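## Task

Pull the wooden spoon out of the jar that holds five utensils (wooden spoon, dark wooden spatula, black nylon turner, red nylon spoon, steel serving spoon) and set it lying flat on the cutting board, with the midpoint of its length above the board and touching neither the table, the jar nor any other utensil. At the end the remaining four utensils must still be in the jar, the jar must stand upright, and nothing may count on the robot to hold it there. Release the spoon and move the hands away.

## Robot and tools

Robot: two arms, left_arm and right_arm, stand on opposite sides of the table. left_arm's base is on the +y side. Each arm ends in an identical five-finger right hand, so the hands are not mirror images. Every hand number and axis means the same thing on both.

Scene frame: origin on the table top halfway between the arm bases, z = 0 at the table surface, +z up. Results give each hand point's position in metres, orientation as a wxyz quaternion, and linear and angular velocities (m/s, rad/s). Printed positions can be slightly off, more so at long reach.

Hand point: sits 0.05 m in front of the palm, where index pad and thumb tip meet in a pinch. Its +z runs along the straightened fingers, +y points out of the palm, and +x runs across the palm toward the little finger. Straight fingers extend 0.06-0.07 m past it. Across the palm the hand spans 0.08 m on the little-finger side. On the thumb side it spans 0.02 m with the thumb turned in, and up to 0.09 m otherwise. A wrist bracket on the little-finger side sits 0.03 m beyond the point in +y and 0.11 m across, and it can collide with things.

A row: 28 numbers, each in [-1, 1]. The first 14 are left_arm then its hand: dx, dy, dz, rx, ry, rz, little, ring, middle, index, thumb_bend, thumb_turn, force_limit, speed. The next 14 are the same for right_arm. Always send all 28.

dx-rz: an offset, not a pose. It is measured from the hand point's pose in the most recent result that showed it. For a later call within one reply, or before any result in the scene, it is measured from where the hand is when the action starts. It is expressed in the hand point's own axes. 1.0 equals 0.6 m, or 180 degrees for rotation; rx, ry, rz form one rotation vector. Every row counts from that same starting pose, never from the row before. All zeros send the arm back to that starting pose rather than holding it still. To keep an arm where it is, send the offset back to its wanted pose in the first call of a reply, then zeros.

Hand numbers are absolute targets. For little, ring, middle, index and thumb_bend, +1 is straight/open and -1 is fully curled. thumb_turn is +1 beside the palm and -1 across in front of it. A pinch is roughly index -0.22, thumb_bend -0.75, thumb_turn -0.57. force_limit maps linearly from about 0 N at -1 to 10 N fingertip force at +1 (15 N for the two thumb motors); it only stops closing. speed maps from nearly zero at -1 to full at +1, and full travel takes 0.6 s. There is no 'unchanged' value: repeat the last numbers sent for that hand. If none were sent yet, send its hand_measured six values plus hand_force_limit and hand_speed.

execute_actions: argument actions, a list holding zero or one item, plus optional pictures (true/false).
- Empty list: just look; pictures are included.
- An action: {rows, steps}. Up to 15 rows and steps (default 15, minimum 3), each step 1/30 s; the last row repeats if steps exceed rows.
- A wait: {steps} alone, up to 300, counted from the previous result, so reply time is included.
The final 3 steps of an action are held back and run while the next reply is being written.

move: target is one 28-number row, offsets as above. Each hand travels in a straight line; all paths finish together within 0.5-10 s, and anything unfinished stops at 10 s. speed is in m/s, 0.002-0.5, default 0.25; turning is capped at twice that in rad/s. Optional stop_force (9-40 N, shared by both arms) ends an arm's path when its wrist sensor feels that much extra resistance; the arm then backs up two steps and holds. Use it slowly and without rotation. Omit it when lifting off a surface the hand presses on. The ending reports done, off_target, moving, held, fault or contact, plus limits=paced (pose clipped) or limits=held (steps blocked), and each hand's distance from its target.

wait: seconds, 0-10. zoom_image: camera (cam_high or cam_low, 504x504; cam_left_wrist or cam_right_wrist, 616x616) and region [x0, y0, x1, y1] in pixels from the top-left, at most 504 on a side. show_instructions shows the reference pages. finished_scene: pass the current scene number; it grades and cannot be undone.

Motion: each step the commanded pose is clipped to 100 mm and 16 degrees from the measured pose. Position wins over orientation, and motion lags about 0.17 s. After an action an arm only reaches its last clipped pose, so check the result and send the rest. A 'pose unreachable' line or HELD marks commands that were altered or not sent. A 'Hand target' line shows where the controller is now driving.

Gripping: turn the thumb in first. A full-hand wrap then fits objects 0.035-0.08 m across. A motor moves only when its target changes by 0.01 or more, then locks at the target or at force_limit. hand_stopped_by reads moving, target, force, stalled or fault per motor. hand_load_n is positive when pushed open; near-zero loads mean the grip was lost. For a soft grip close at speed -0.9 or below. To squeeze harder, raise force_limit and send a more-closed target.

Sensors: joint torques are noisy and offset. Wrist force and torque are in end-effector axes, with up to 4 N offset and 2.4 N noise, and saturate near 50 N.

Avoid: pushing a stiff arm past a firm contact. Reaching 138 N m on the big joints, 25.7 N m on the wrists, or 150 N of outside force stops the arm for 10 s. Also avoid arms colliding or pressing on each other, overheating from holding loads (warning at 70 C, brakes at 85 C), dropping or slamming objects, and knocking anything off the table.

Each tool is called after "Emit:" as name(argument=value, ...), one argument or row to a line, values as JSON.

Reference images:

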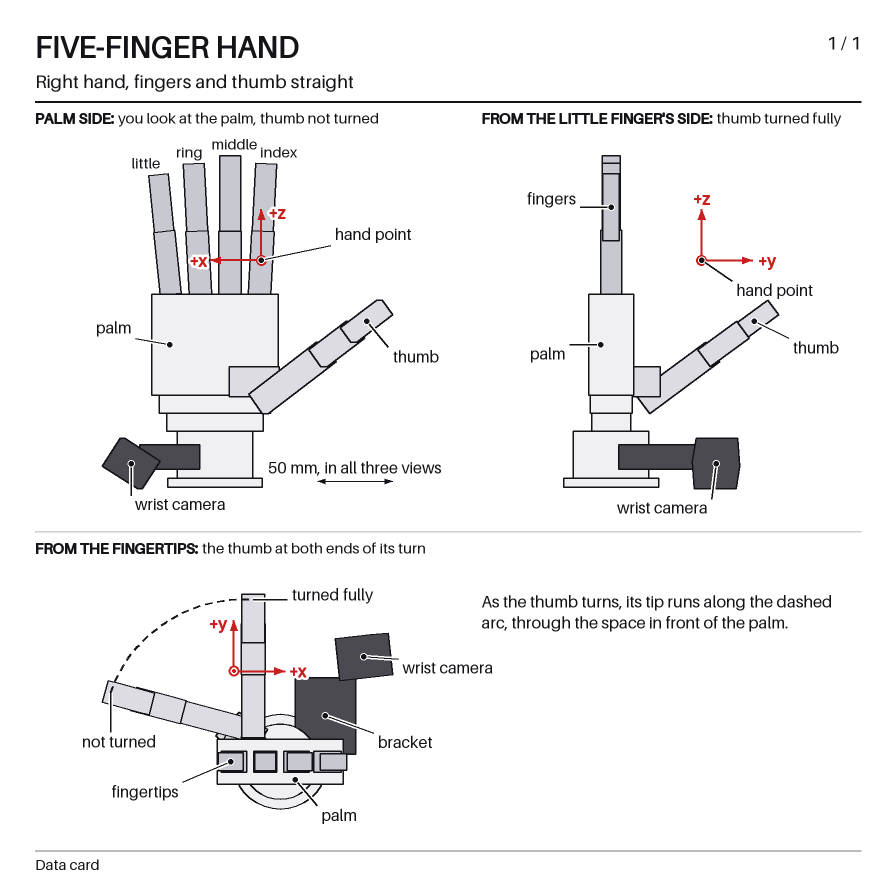

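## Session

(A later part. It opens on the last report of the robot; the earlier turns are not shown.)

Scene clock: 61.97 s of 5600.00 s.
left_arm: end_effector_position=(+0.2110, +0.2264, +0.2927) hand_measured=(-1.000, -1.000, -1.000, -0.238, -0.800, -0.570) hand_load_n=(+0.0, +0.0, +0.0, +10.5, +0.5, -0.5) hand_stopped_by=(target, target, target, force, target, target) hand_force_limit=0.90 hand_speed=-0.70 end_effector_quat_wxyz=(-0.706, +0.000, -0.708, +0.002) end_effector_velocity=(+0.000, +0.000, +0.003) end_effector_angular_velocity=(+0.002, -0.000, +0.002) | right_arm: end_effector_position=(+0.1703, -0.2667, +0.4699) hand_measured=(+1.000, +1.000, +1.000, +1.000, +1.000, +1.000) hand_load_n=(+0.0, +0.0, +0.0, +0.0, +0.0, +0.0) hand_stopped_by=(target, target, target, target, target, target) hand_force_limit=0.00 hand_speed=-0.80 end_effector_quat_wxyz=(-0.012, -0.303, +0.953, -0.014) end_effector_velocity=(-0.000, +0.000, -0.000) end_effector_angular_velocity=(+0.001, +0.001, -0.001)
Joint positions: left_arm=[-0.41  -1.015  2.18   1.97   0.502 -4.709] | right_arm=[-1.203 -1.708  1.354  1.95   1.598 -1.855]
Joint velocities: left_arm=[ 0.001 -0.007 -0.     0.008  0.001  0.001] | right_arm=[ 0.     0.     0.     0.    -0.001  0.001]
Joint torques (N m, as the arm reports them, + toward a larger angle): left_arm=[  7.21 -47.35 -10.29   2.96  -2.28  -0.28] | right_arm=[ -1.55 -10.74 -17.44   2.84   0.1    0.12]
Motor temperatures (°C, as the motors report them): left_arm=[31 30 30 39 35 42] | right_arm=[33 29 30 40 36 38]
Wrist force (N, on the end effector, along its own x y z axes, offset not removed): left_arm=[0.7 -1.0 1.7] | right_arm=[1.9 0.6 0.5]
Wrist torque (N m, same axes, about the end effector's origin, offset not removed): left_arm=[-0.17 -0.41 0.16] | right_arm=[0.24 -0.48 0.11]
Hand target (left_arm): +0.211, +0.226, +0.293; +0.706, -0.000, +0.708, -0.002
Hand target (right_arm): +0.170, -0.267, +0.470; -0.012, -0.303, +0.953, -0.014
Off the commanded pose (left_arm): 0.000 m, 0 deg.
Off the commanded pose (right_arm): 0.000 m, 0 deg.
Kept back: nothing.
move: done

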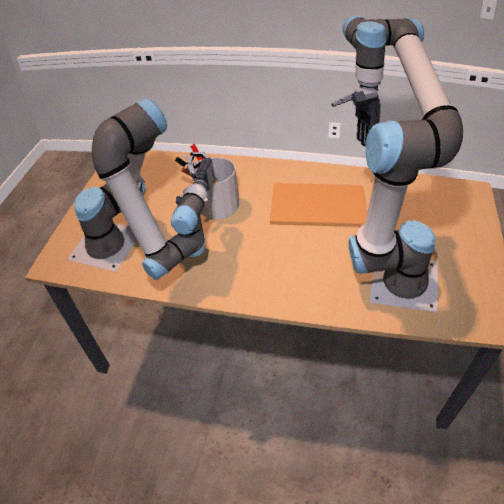

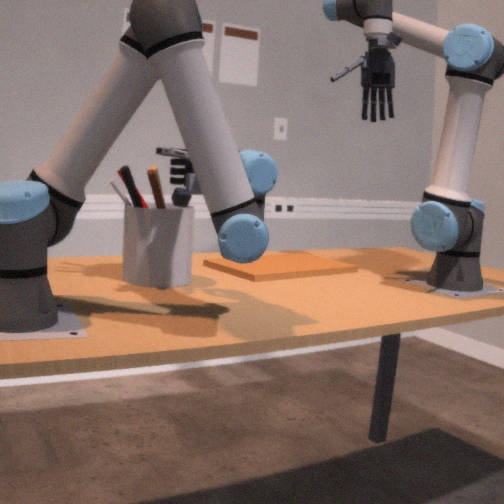

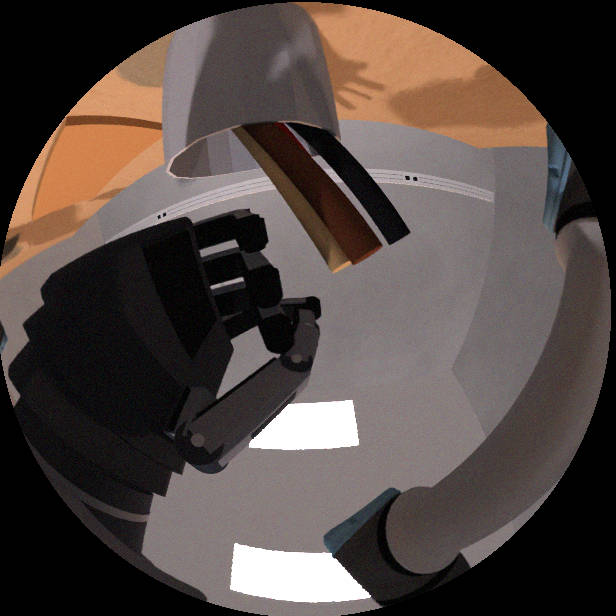

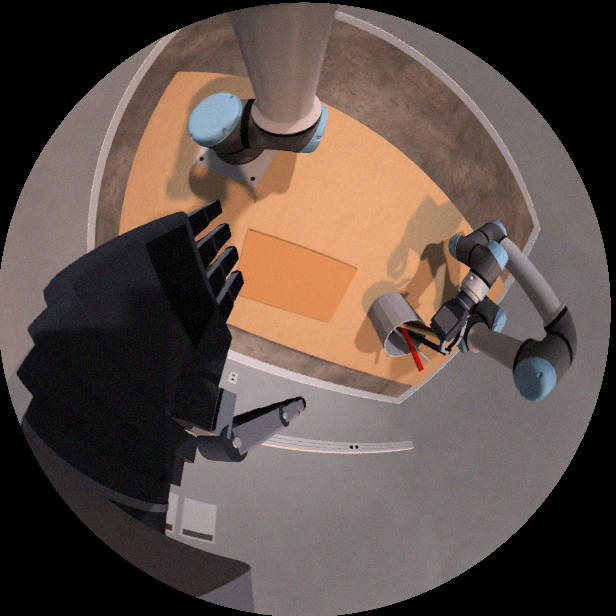

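Emit:
move(
  target=[0,0.03,0,0,0,0,-1,-1,-1,0.3,-0.55,-0.57,0.9,-0.2,0,0,0,0,0,0,1,1,1,1,1,1,0,-0.8],
  speed=0.04,
)

Emit:
move(
  target=[0.035,0,0,0,0,0,-1,-1,-1,0.3,-0.55,-0.57,0.9,-0.2,0,0,0,0,0,0,1,1,1,1,1,1,0,-0.8],
  speed=0.03,
)

Emit:
zoom_image(
  camera="cam_high",
  region=[160, 120, 240, 200],
)

Emit:
zoom_image(
  camera="cam_low",
  region=[110, 140, 230, 240],
)

Scene clock: 63.07 s of 5600.00 s.
left_arm: end_effector_position=(+0.2110, +0.2440, +0.2927) hand_measured=(-1.000, -1.000, -1.000, +0.300, -0.550, -0.570) hand_load_n=(+0.0, +0.0, +0.0, +0.0, +0.0, +0.0) hand_stopped_by=(target, target, target, target, target, target) hand_force_limit=0.90 hand_speed=-0.20 end_effector_quat_wxyz=(-0.706, +0.000, -0.708, +0.002) end_effector_velocity=(-0.001, +0.002, -0.000) end_effector_angular_velocity=(+0.000, -0.001, -0.004) | right_arm: end_effector_position=(+0.1703, -0.2667, +0.4699) hand_measured=(+1.000, +1.000, +1.000, +1.000, +1.000, +1.000) hand_load_n=(+0.0, +0.0, +0.0, +0.0, +0.0, +0.0) hand_stopped_by=(target, target, target, target, target, target) hand_force_limit=0.00 hand_speed=-0.80 end_effector_quat_wxyz=(-0.012, -0.303, +0.953, -0.014) end_effector_velocity=(+0.000, +0.000, +0.000) end_effector_angular_velocity=(+0.001, +0.001, -0.002)
Joint positions: left_arm=[-0.433 -1.035  2.23   1.94   0.525 -4.709] | right_arm=[-1.203 -1.708  1.354  1.95   1.598 -1.855]
Joint velocities: left_arm=[-0.007 -0.002  0.009 -0.005  0.003 -0.001] | right_arm=[-0.001  0.    -0.     0.    -0.001  0.001]
Joint torques (N m, as the arm reports them, + toward a larger angle): left_arm=[ -7.14 -45.16  -0.06  -1.95   2.5   -1.07] | right_arm=[ -0.02 -10.61 -18.05   2.8    0.13  -0.03]
Motor temperatures (°C, as the motors report them): left_arm=[31 30 30 39 35 42] | right_arm=[33 29 30 40 36 38]
Wrist force (N, on the end effector, along its own x y z axes, offset not removed): left_arm=[0.6 -1.3 1.3] | right_arm=[1.2 0.8 2.4]
Wrist torque (N m, same axes, about the end effector's origin, offset not removed): left_arm=[-0.24 -0.38 0.10] | right_arm=[0.27 -0.34 0.04]
Hand target (left_arm): +0.211, +0.244, +0.293; +0.706, -0.000, +0.708, -0.002
Hand target (right_arm): +0.170, -0.267, +0.470; -0.012, -0.303, +0.953, -0.014
Off the commanded pose (left_arm): 0.000 m, 0 deg.
Off the commanded pose (right_arm): 0.000 m, 0 deg.
Kept back: nothing.
move: done

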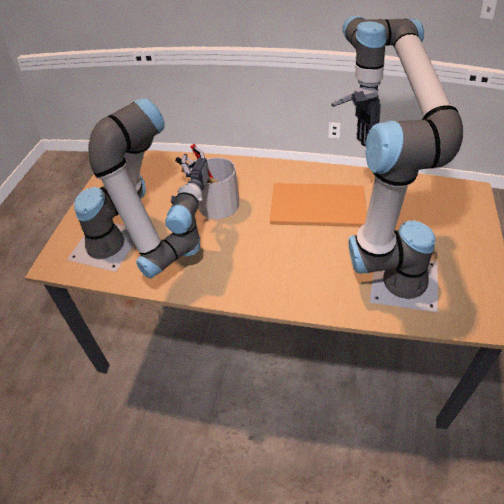

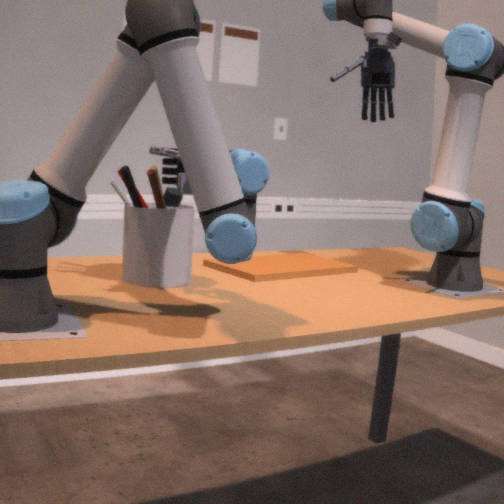

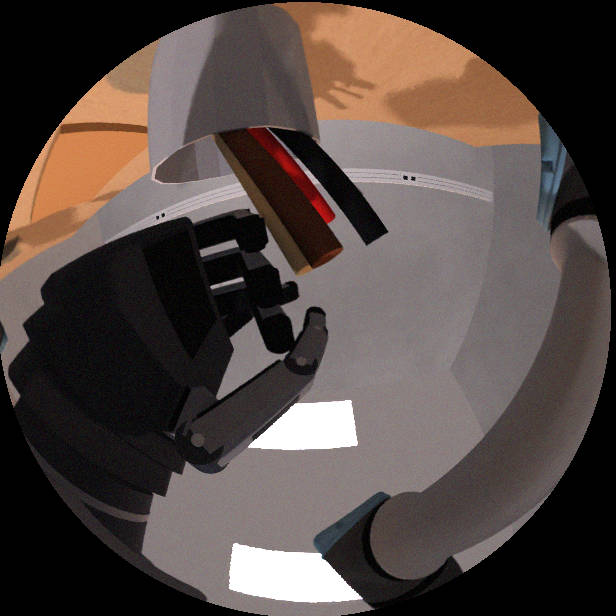

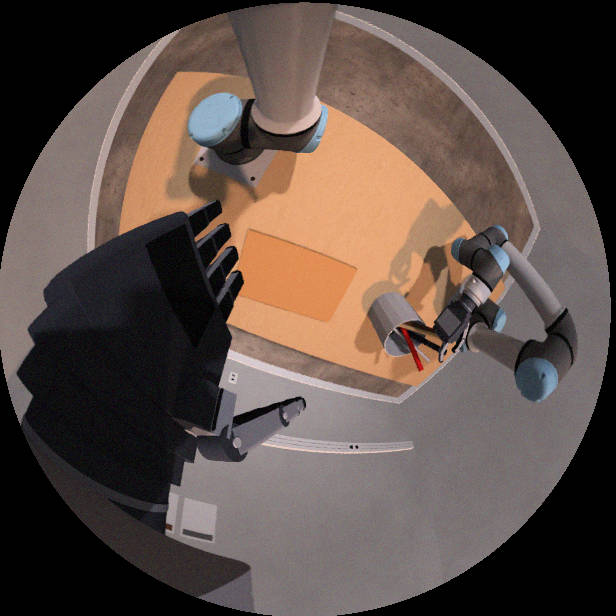

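Scene clock: 64.17 s of 5600.00 s.
left_arm: end_effector_position=(+0.2110, +0.2439, +0.2720) hand_measured=(-1.000, -1.000, -1.000, +0.300, -0.550, -0.570) hand_load_n=(+0.0, +0.0, +0.0, +0.0, +0.0, +0.0) hand_stopped_by=(target, target, target, target, target, target) hand_force_limit=0.90 hand_speed=-0.20 end_effector_quat_wxyz=(-0.706, +0.000, -0.708, +0.002) end_effector_velocity=(-0.000, -0.001, -0.002) end_effector_angular_velocity=(-0.001, +0.001, -0.002) | right_arm: end_effector_position=(+0.1703, -0.2667, +0.4699) hand_measured=(+1.000, +1.000, +1.000, +1.000, +1.000, +1.000) hand_load_n=(+0.0, +0.0, +0.0, +0.0, +0.0, +0.0) hand_stopped_by=(target, target, target, target, target, target) hand_force_limit=0.00 hand_speed=-0.80 end_effector_quat_wxyz=(-0.012, -0.303, +0.953, -0.014) end_effector_velocity=(+0.000, +0.000, +0.000) end_effector_angular_velocity=(+0.001, +0.001, -0.001)
Joint positions: left_arm=[-0.433 -0.977  2.229  1.883  0.525 -4.71 ] | right_arm=[-1.203 -1.708  1.354  1.95   1.598 -1.855]
Joint velocities: left_arm=[-0.001  0.006 -0.001 -0.006 -0.001 -0.   ] | right_arm=[-0.     0.    -0.    -0.    -0.002  0.001]
Joint torques (N m, as the arm reports them, + toward a larger angle): left_arm=[  4.08 -17.85 -14.11  -2.11  -2.17  -0.74] | right_arm=[ -0.29  -8.89 -18.31   2.84   0.22   0.2 ]
Motor temperatures (°C, as the motors report them): left_arm=[31 30 30 39 35 42] | right_arm=[33 29 30 40 36 38]
Wrist force (N, on the end effector, along its own x y z axes, offset not removed): left_arm=[1.0 -1.5 0.7] | right_arm=[3.8 1.8 2.5]
Wrist torque (N m, same axes, about the end effector's origin, offset not removed): left_arm=[-0.24 -0.44 0.16] | right_arm=[0.29 -0.84 0.24]
Hand target (left_arm): +0.211, +0.244, +0.272; +0.706, -0.000, +0.708, -0.002
Hand target (right_arm): +0.170, -0.267, +0.470; -0.012, -0.303, +0.953, -0.014
Off the commanded pose (left_arm): 0.000 m, 0 deg.
Off the commanded pose (right_arm): 0.000 m, 0 deg.
Kept back: nothing.
move: done

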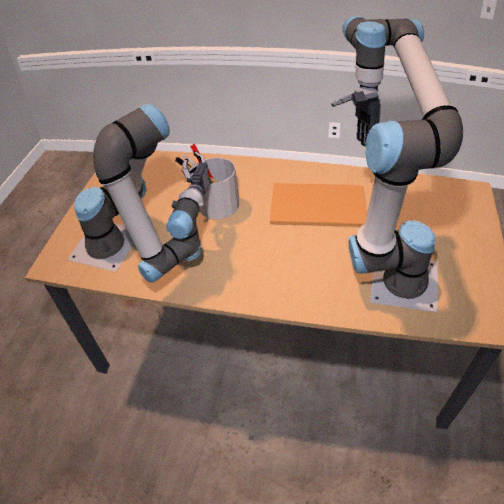

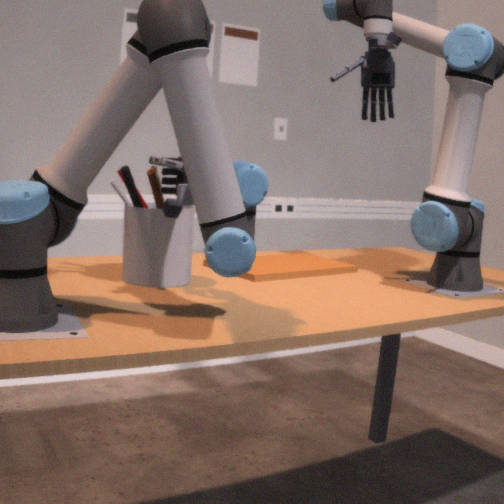

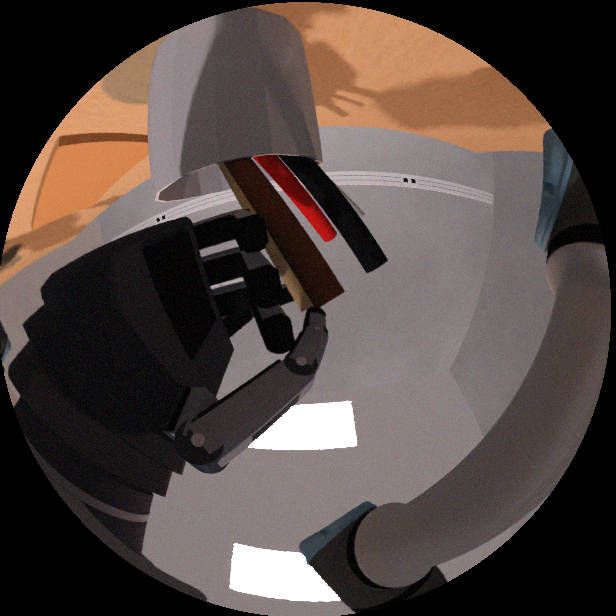

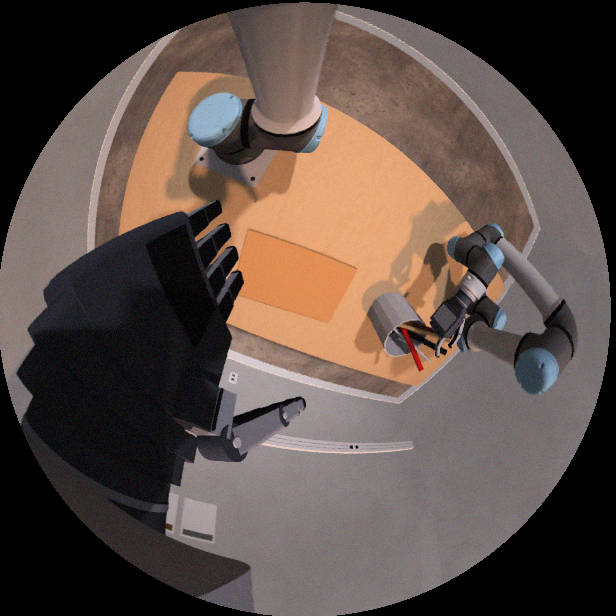

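Region (160, 120, 240, 200) of cam_high's 504x504 image, scaled by 6.300, with more detail than that image has.

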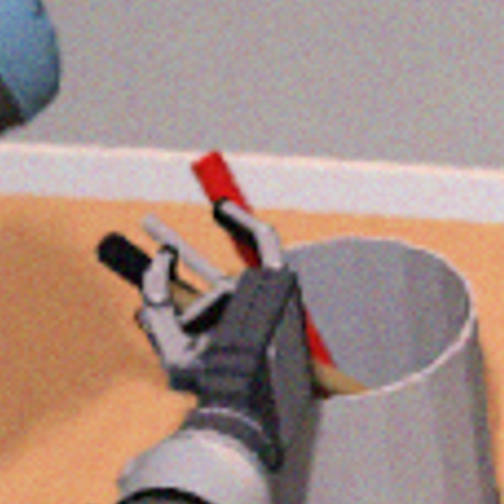

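Region (110, 140, 230, 240) of cam_low's 504x504 image, scaled by 4.200, with more detail than that image has.

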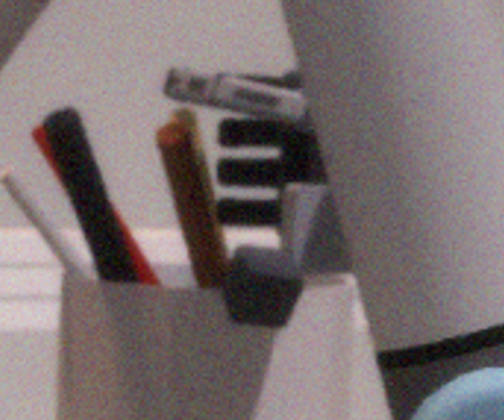

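Emit:
move(
  target=[0.035,0,-0.008,0,0,0,-1,-1,-1,0.3,-0.55,-0.57,0.9,-0.2,0,0,0,0,0,0,1,1,1,1,1,1,0,-0.8],
  speed=0.02,
)

Emit:
zoom_image(
  camera="cam_high",
  region=[160, 120, 240, 200],
)

Emit:
zoom_image(
  camera="cam_low",
  region=[110, 140, 230, 240],
)

Emit:
zoom_image(
  camera="cam_left_wrist",
  region=[220, 200, 420, 400],
)

Scene clock: 66.07 s of 5600.00 s.
left_arm: end_effector_position=(+0.2061, +0.2439, +0.2510) hand_measured=(-1.000, -1.000, -1.000, +0.300, -0.540, -0.462) hand_load_n=(+0.0, +0.0, +0.0, +0.0, +19.0, +33.0) hand_stopped_by=(target, target, target, target, target, target) hand_force_limit=0.90 hand_speed=-0.20 end_effector_quat_wxyz=(-0.706, +0.000, -0.708, +0.002) end_effector_velocity=(+0.000, +0.000, -0.000) end_effector_angular_velocity=(-0.001, +0.000, +0.000) | right_arm: end_effector_position=(+0.1703, -0.2667, +0.4699) hand_measured=(+1.000, +1.000, +1.000, +1.000, +1.000, +1.000) hand_load_n=(+0.0, +0.0, +0.0, +0.0, +0.0, +0.0) hand_stopped_by=(target, target, target, target, target, target) hand_force_limit=0.00 hand_speed=-0.80 end_effector_quat_wxyz=(-0.012, -0.303, +0.953, -0.014) end_effector_velocity=(-0.000, -0.000, -0.000) end_effector_angular_velocity=(-0.001, -0.000, +0.002)
Joint positions: left_arm=[-0.444 -0.917  2.221  1.831  0.537 -4.71 ] | right_arm=[-1.203 -1.708  1.354  1.95   1.598 -1.855]
Joint velocities: left_arm=[ 0.     0.001 -0.    -0.001 -0.    -0.   ] | right_arm=[-0.    -0.     0.    -0.     0.001 -0.002]
Joint torques (N m, as the arm reports them, + toward a larger angle): left_arm=[ -6.73 -11.41 -17.26  -9.06   1.07  -4.21] | right_arm=[ -0.34 -10.   -18.18   3.06   0.14   0.23]
Motor temperatures (°C, as the motors report them): left_arm=[31 30 30 39 35 42] | right_arm=[33 29 30 40 36 38]
Wrist force (N, on the end effector, along its own x y z axes, offset not removed): left_arm=[-46.7 2.0 -3.8] | right_arm=[2.3 3.4 1.3]
Wrist torque (N m, same axes, about the end effector's origin, offset not removed): left_arm=[-0.16 0.67 0.09] | right_arm=[0.62 -0.52 0.18]
Hand target (left_arm): +0.206, +0.244, +0.251; +0.706, -0.000, +0.708, -0.002
Hand target (right_arm): +0.170, -0.267, +0.470; -0.012, -0.303, +0.953, -0.014
Off the commanded pose (left_arm): 0.000 m, 0 deg.
Off the commanded pose (right_arm): 0.000 m, 0 deg.
Kept back: nothing.
move: done

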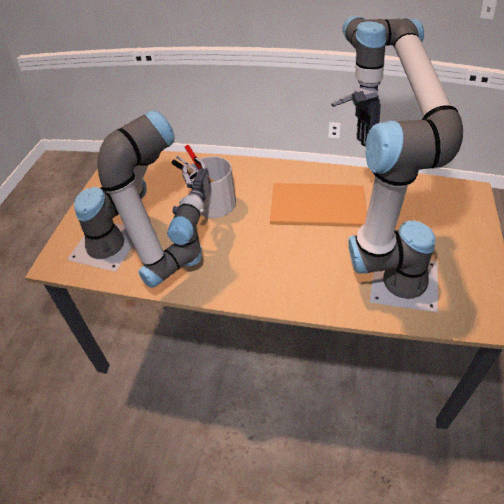

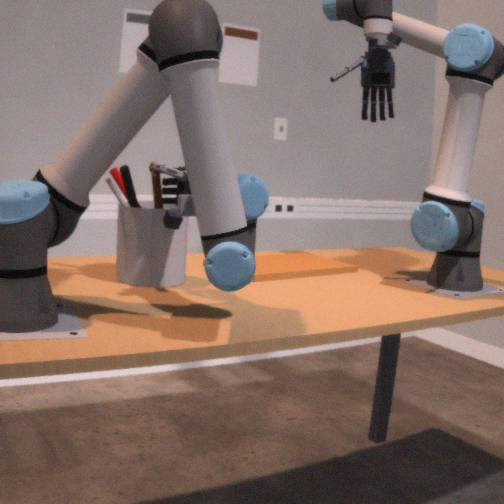

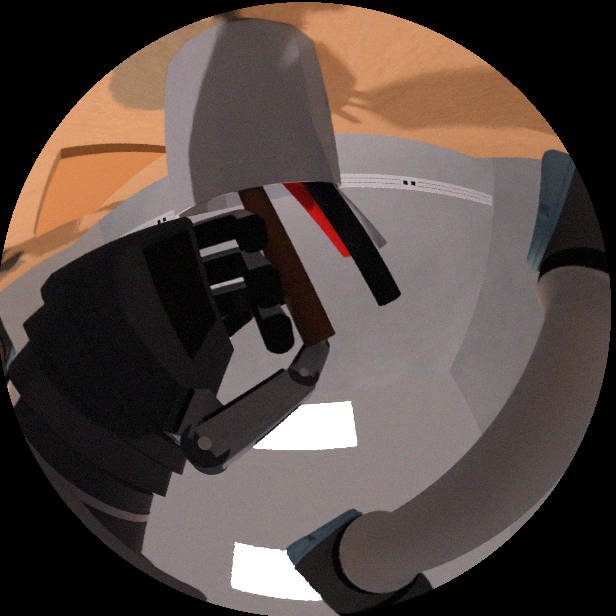

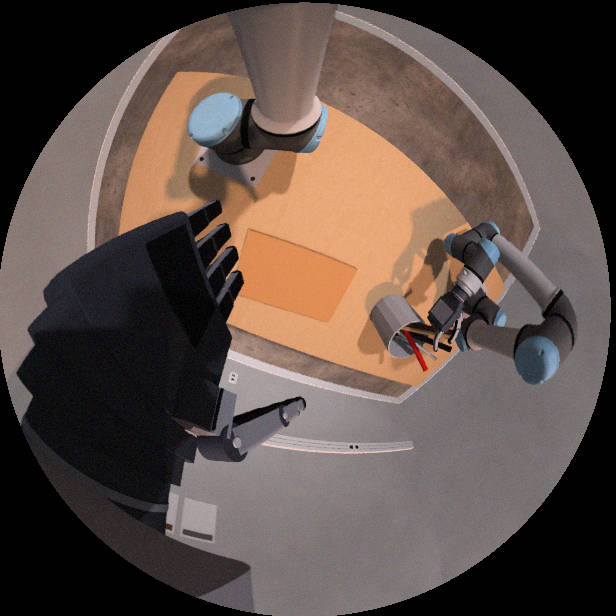

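Region (160, 120, 240, 200) of cam_high's 504x504 image, scaled by 6.300, with more detail than that image has.

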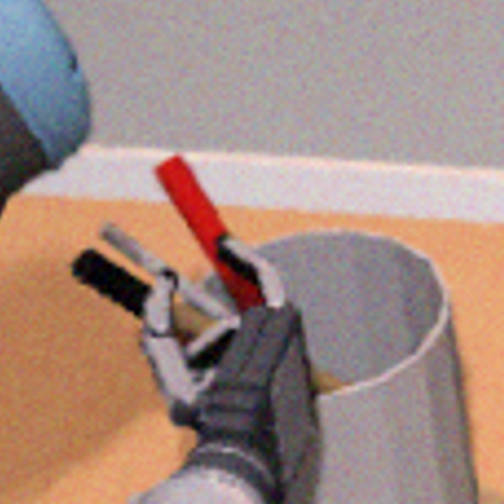

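Region (110, 140, 230, 240) of cam_low's 504x504 image, scaled by 4.200, with more detail than that image has.

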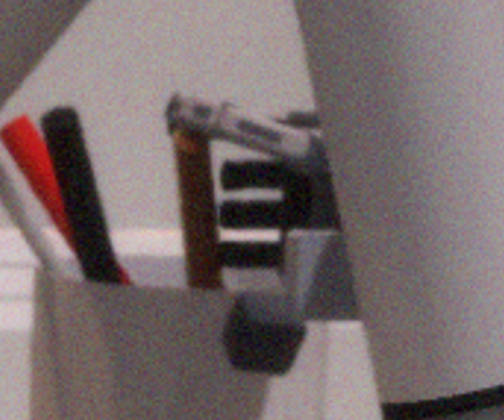

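Region (220, 200, 420, 400) of cam_left_wrist's 616x616 image, scaled by 2.520, with more detail than that image has.

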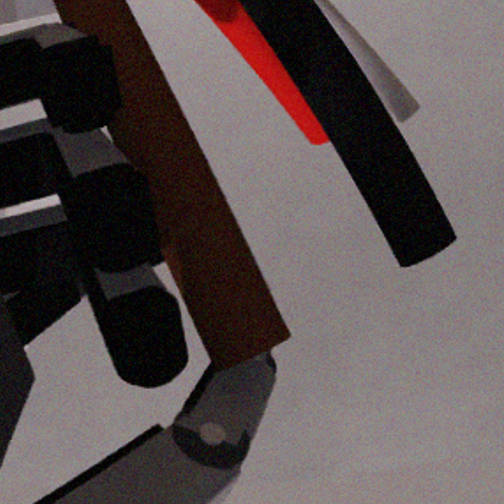

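Emit:
move(
  target=[-0.017,0,0,0,0,0,-1,-1,-1,0.3,-0.55,-0.57,0.9,-0.2,0,0,0,0,0,0,1,1,1,1,1,1,0,-0.8],
  speed=0.02,
)

Emit:
move(
  target=[0,0,0,0,0,0,-1,-1,-1,-0.35,-0.55,-0.57,0.5,-0.7,0,0,0,0,0,0,1,1,1,1,1,1,0,-0.8],
)

Emit:
zoom_image(
  camera="cam_high",
  region=[160, 120, 240, 200],
)

Emit:
zoom_image(
  camera="cam_low",
  region=[110, 140, 230, 240],
)

Scene clock: 67.40 s of 5600.00 s.
left_arm: end_effector_position=(+0.2062, +0.2439, +0.2608) hand_measured=(-1.000, -1.000, -1.000, +0.300, -0.550, -0.464) hand_load_n=(+0.0, +0.0, +0.0, +0.0, +0.0, +0.0) hand_stopped_by=(target, target, target, target, target, target) hand_force_limit=0.90 hand_speed=-0.20 end_effector_quat_wxyz=(-0.706, +0.000, -0.708, +0.002) end_effector_velocity=(-0.000, -0.000, +0.003) end_effector_angular_velocity=(+0.004, -0.001, -0.001) | right_arm: end_effector_position=(+0.1703, -0.2667, +0.4699) hand_measured=(+1.000, +1.000, +1.000, +1.000, +1.000, +1.000) hand_load_n=(+0.0, +0.0, +0.0, +0.0, +0.0, +0.0) hand_stopped_by=(target, target, target, target, target, target) hand_force_limit=0.00 hand_speed=-0.80 end_effector_quat_wxyz=(-0.012, -0.303, +0.953, -0.014) end_effector_velocity=(+0.000, -0.000, +0.000) end_effector_angular_velocity=(-0.000, -0.000, -0.000)
Joint positions: left_arm=[-0.445 -0.945  2.224  1.856  0.537 -4.71 ] | right_arm=[-1.203 -1.708  1.354  1.95   1.598 -1.855]
Joint velocities: left_arm=[-0.    -0.008  0.001  0.007 -0.     0.003] | right_arm=[-0. -0. -0.  0.  0.  0.]
Joint torques (N m, as the arm reports them, + toward a larger angle): left_arm=[  3.61 -46.27   2.06   3.23  -0.77  -0.78] | right_arm=[  0.3  -10.6  -17.77   2.8    0.1   -0.14]
Motor temperatures (°C, as the motors report them): left_arm=[31 30 30 39 35 42] | right_arm=[33 29 30 40 36 38]
Wrist force (N, on the end effector, along its own x y z axes, offset not removed): left_arm=[-0.3 -1.2 0.6] | right_arm=[1.7 1.7 3.1]
Wrist torque (N m, same axes, about the end effector's origin, offset not removed): left_arm=[-0.16 -0.31 -0.02] | right_arm=[0.22 -0.57 0.10]
Hand target (left_arm): +0.206, +0.244, +0.261; +0.706, -0.000, +0.708, -0.002
Hand target (right_arm): +0.170, -0.267, +0.470; -0.012, -0.303, +0.953, -0.014
Off the commanded pose (left_arm): 0.000 m, 0 deg.
Off the commanded pose (right_arm): 0.000 m, 0 deg.
Kept back: nothing.
move: done

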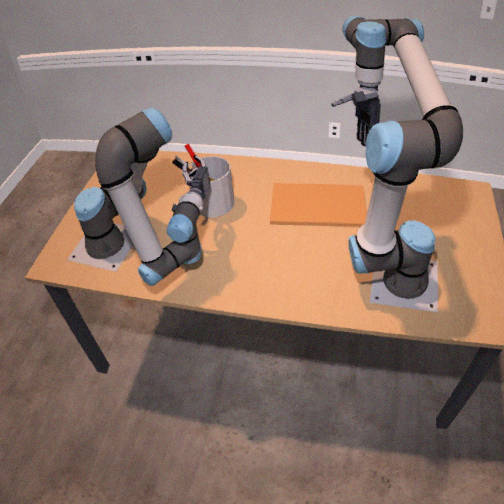

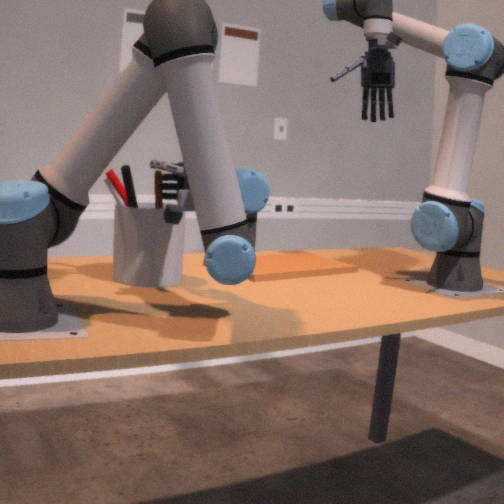

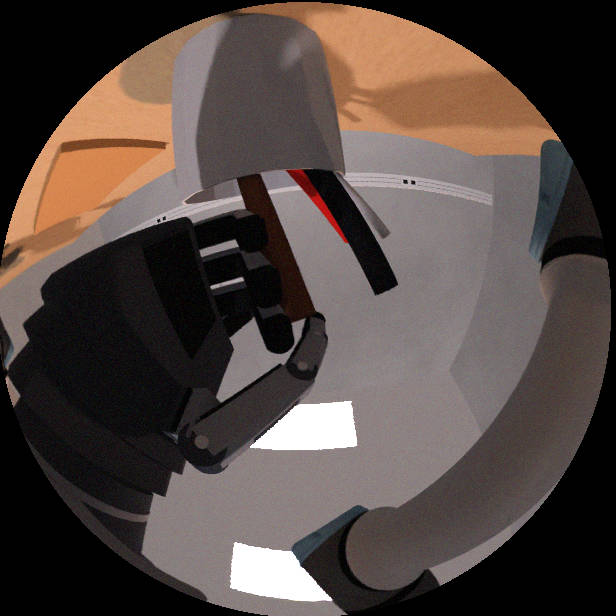

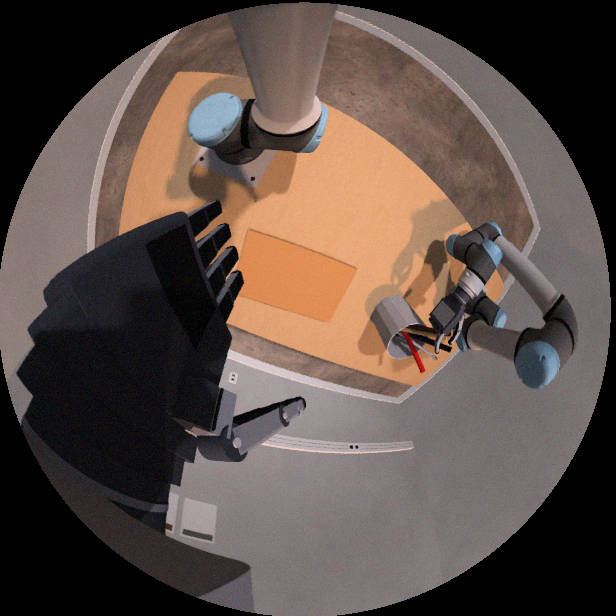

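Scene clock: 68.80 s of 5600.00 s.
left_arm: end_effector_position=(+0.2062, +0.2439, +0.2609) hand_measured=(-1.000, -1.000, -1.000, -0.260, -0.550, -0.464) hand_load_n=(+0.0, +0.0, +0.0, +10.5, +1.0, -0.5) hand_stopped_by=(target, target, target, force, target, target) hand_force_limit=0.50 hand_speed=-0.70 end_effector_quat_wxyz=(-0.706, +0.000, -0.708, +0.002) end_effector_velocity=(-0.000, +0.000, -0.000) end_effector_angular_velocity=(+0.003, -0.002, +0.001) | right_arm: end_effector_position=(+0.1703, -0.2667, +0.4699) hand_measured=(+1.000, +1.000, +1.000, +1.000, +1.000, +1.000) hand_load_n=(+0.0, +0.0, +0.0, +0.0, +0.0, +0.0) hand_stopped_by=(target, target, target, target, target, target) hand_force_limit=0.00 hand_speed=-0.80 end_effector_quat_wxyz=(-0.012, -0.303, +0.953, -0.014) end_effector_velocity=(-0.000, +0.000, +0.000) end_effector_angular_velocity=(-0.000, -0.000, -0.000)
Joint positions: left_arm=[-0.445 -0.945  2.224  1.856  0.537 -4.71 ] | right_arm=[-1.203 -1.708  1.354  1.95   1.598 -1.855]
Joint velocities: left_arm=[-0.001  0.002  0.001  0.001  0.002  0.   ] | right_arm=[ 0.001 -0.001  0.     0.     0.     0.001]
Joint torques (N m, as the arm reports them, + toward a larger angle): left_arm=[  4.43 -19.47 -13.46  -1.95  -1.1   -0.69] | right_arm=[ -0.28 -10.37 -17.52   2.6    0.16  -0.02]
Motor temperatures (°C, as the motors report them): left_arm=[31 30 30 39 35 42] | right_arm=[33 29 30 40 36 38]
Wrist force (N, on the end effector, along its own x y z axes, offset not removed): left_arm=[1.3 -1.2 0.3] | right_arm=[0.6 2.1 1.6]
Wrist torque (N m, same axes, about the end effector's origin, offset not removed): left_arm=[-0.15 -0.45 0.20] | right_arm=[0.30 -0.29 -0.03]
Hand target (left_arm): +0.206, +0.244, +0.261; +0.706, -0.000, +0.708, -0.002
Hand target (right_arm): +0.170, -0.267, +0.470; -0.012, -0.303, +0.953, -0.014
Off the commanded pose (left_arm): 0.000 m, 0 deg.
Off the commanded pose (right_arm): 0.000 m, 0 deg.
Kept back: nothing.
move: done

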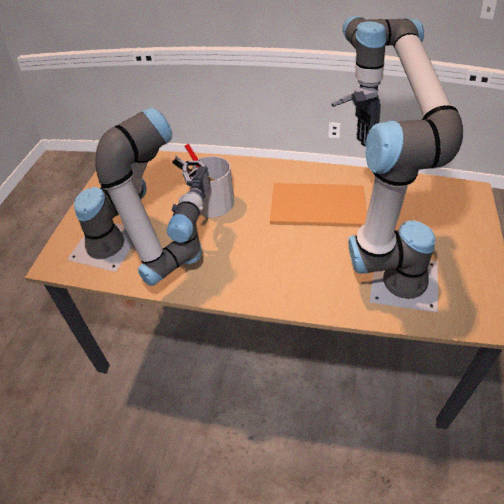

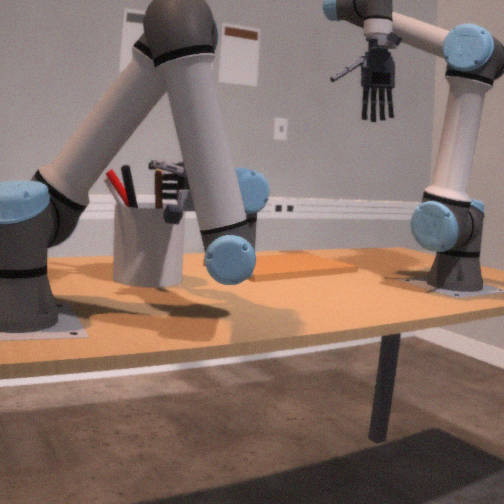

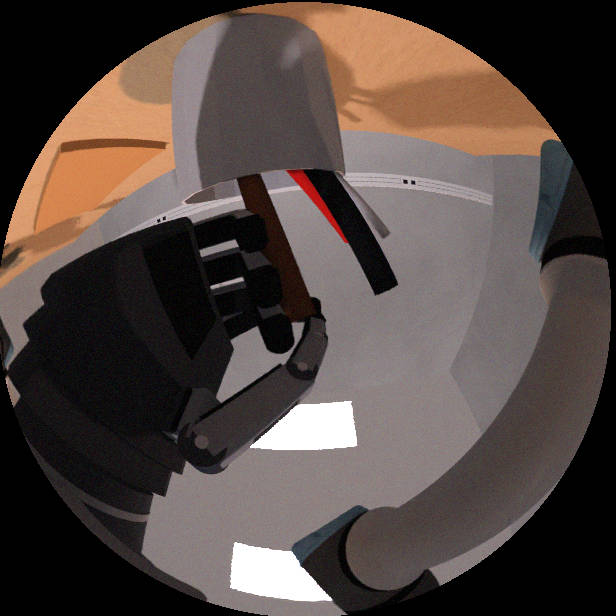

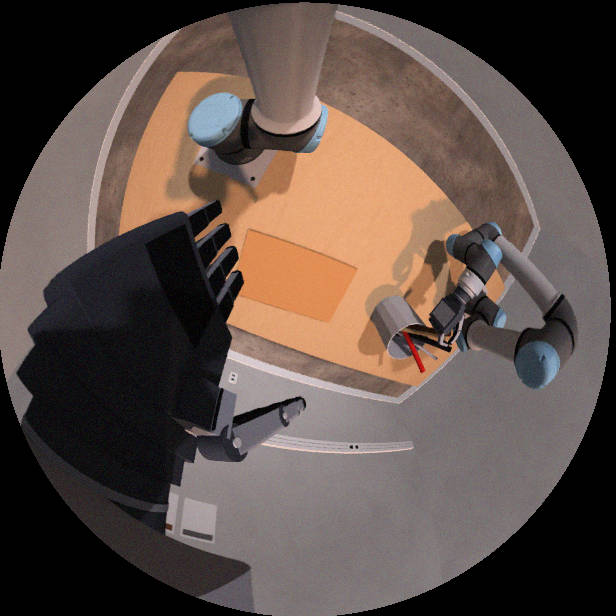

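Region (160, 120, 240, 200) of cam_high's 504x504 image, scaled by 6.300, with more detail than that image has.

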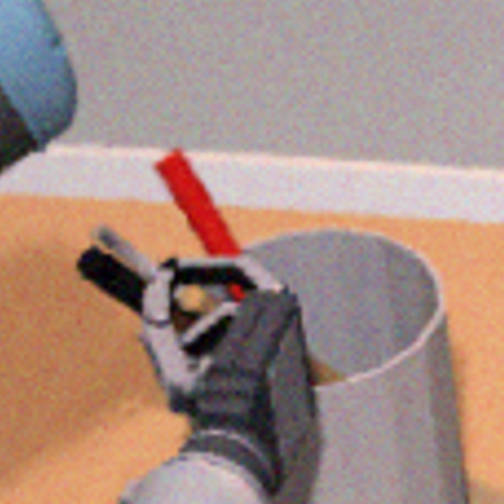

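Region (110, 140, 230, 240) of cam_low's 504x504 image, scaled by 4.200, with more detail than that image has.

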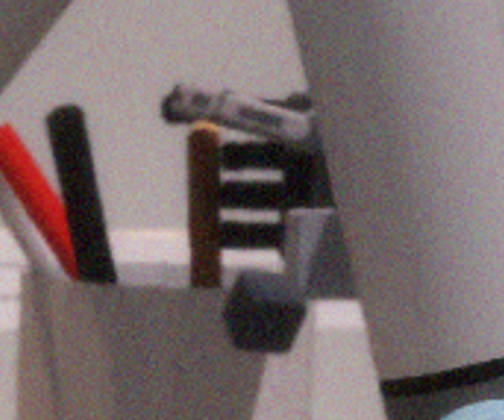

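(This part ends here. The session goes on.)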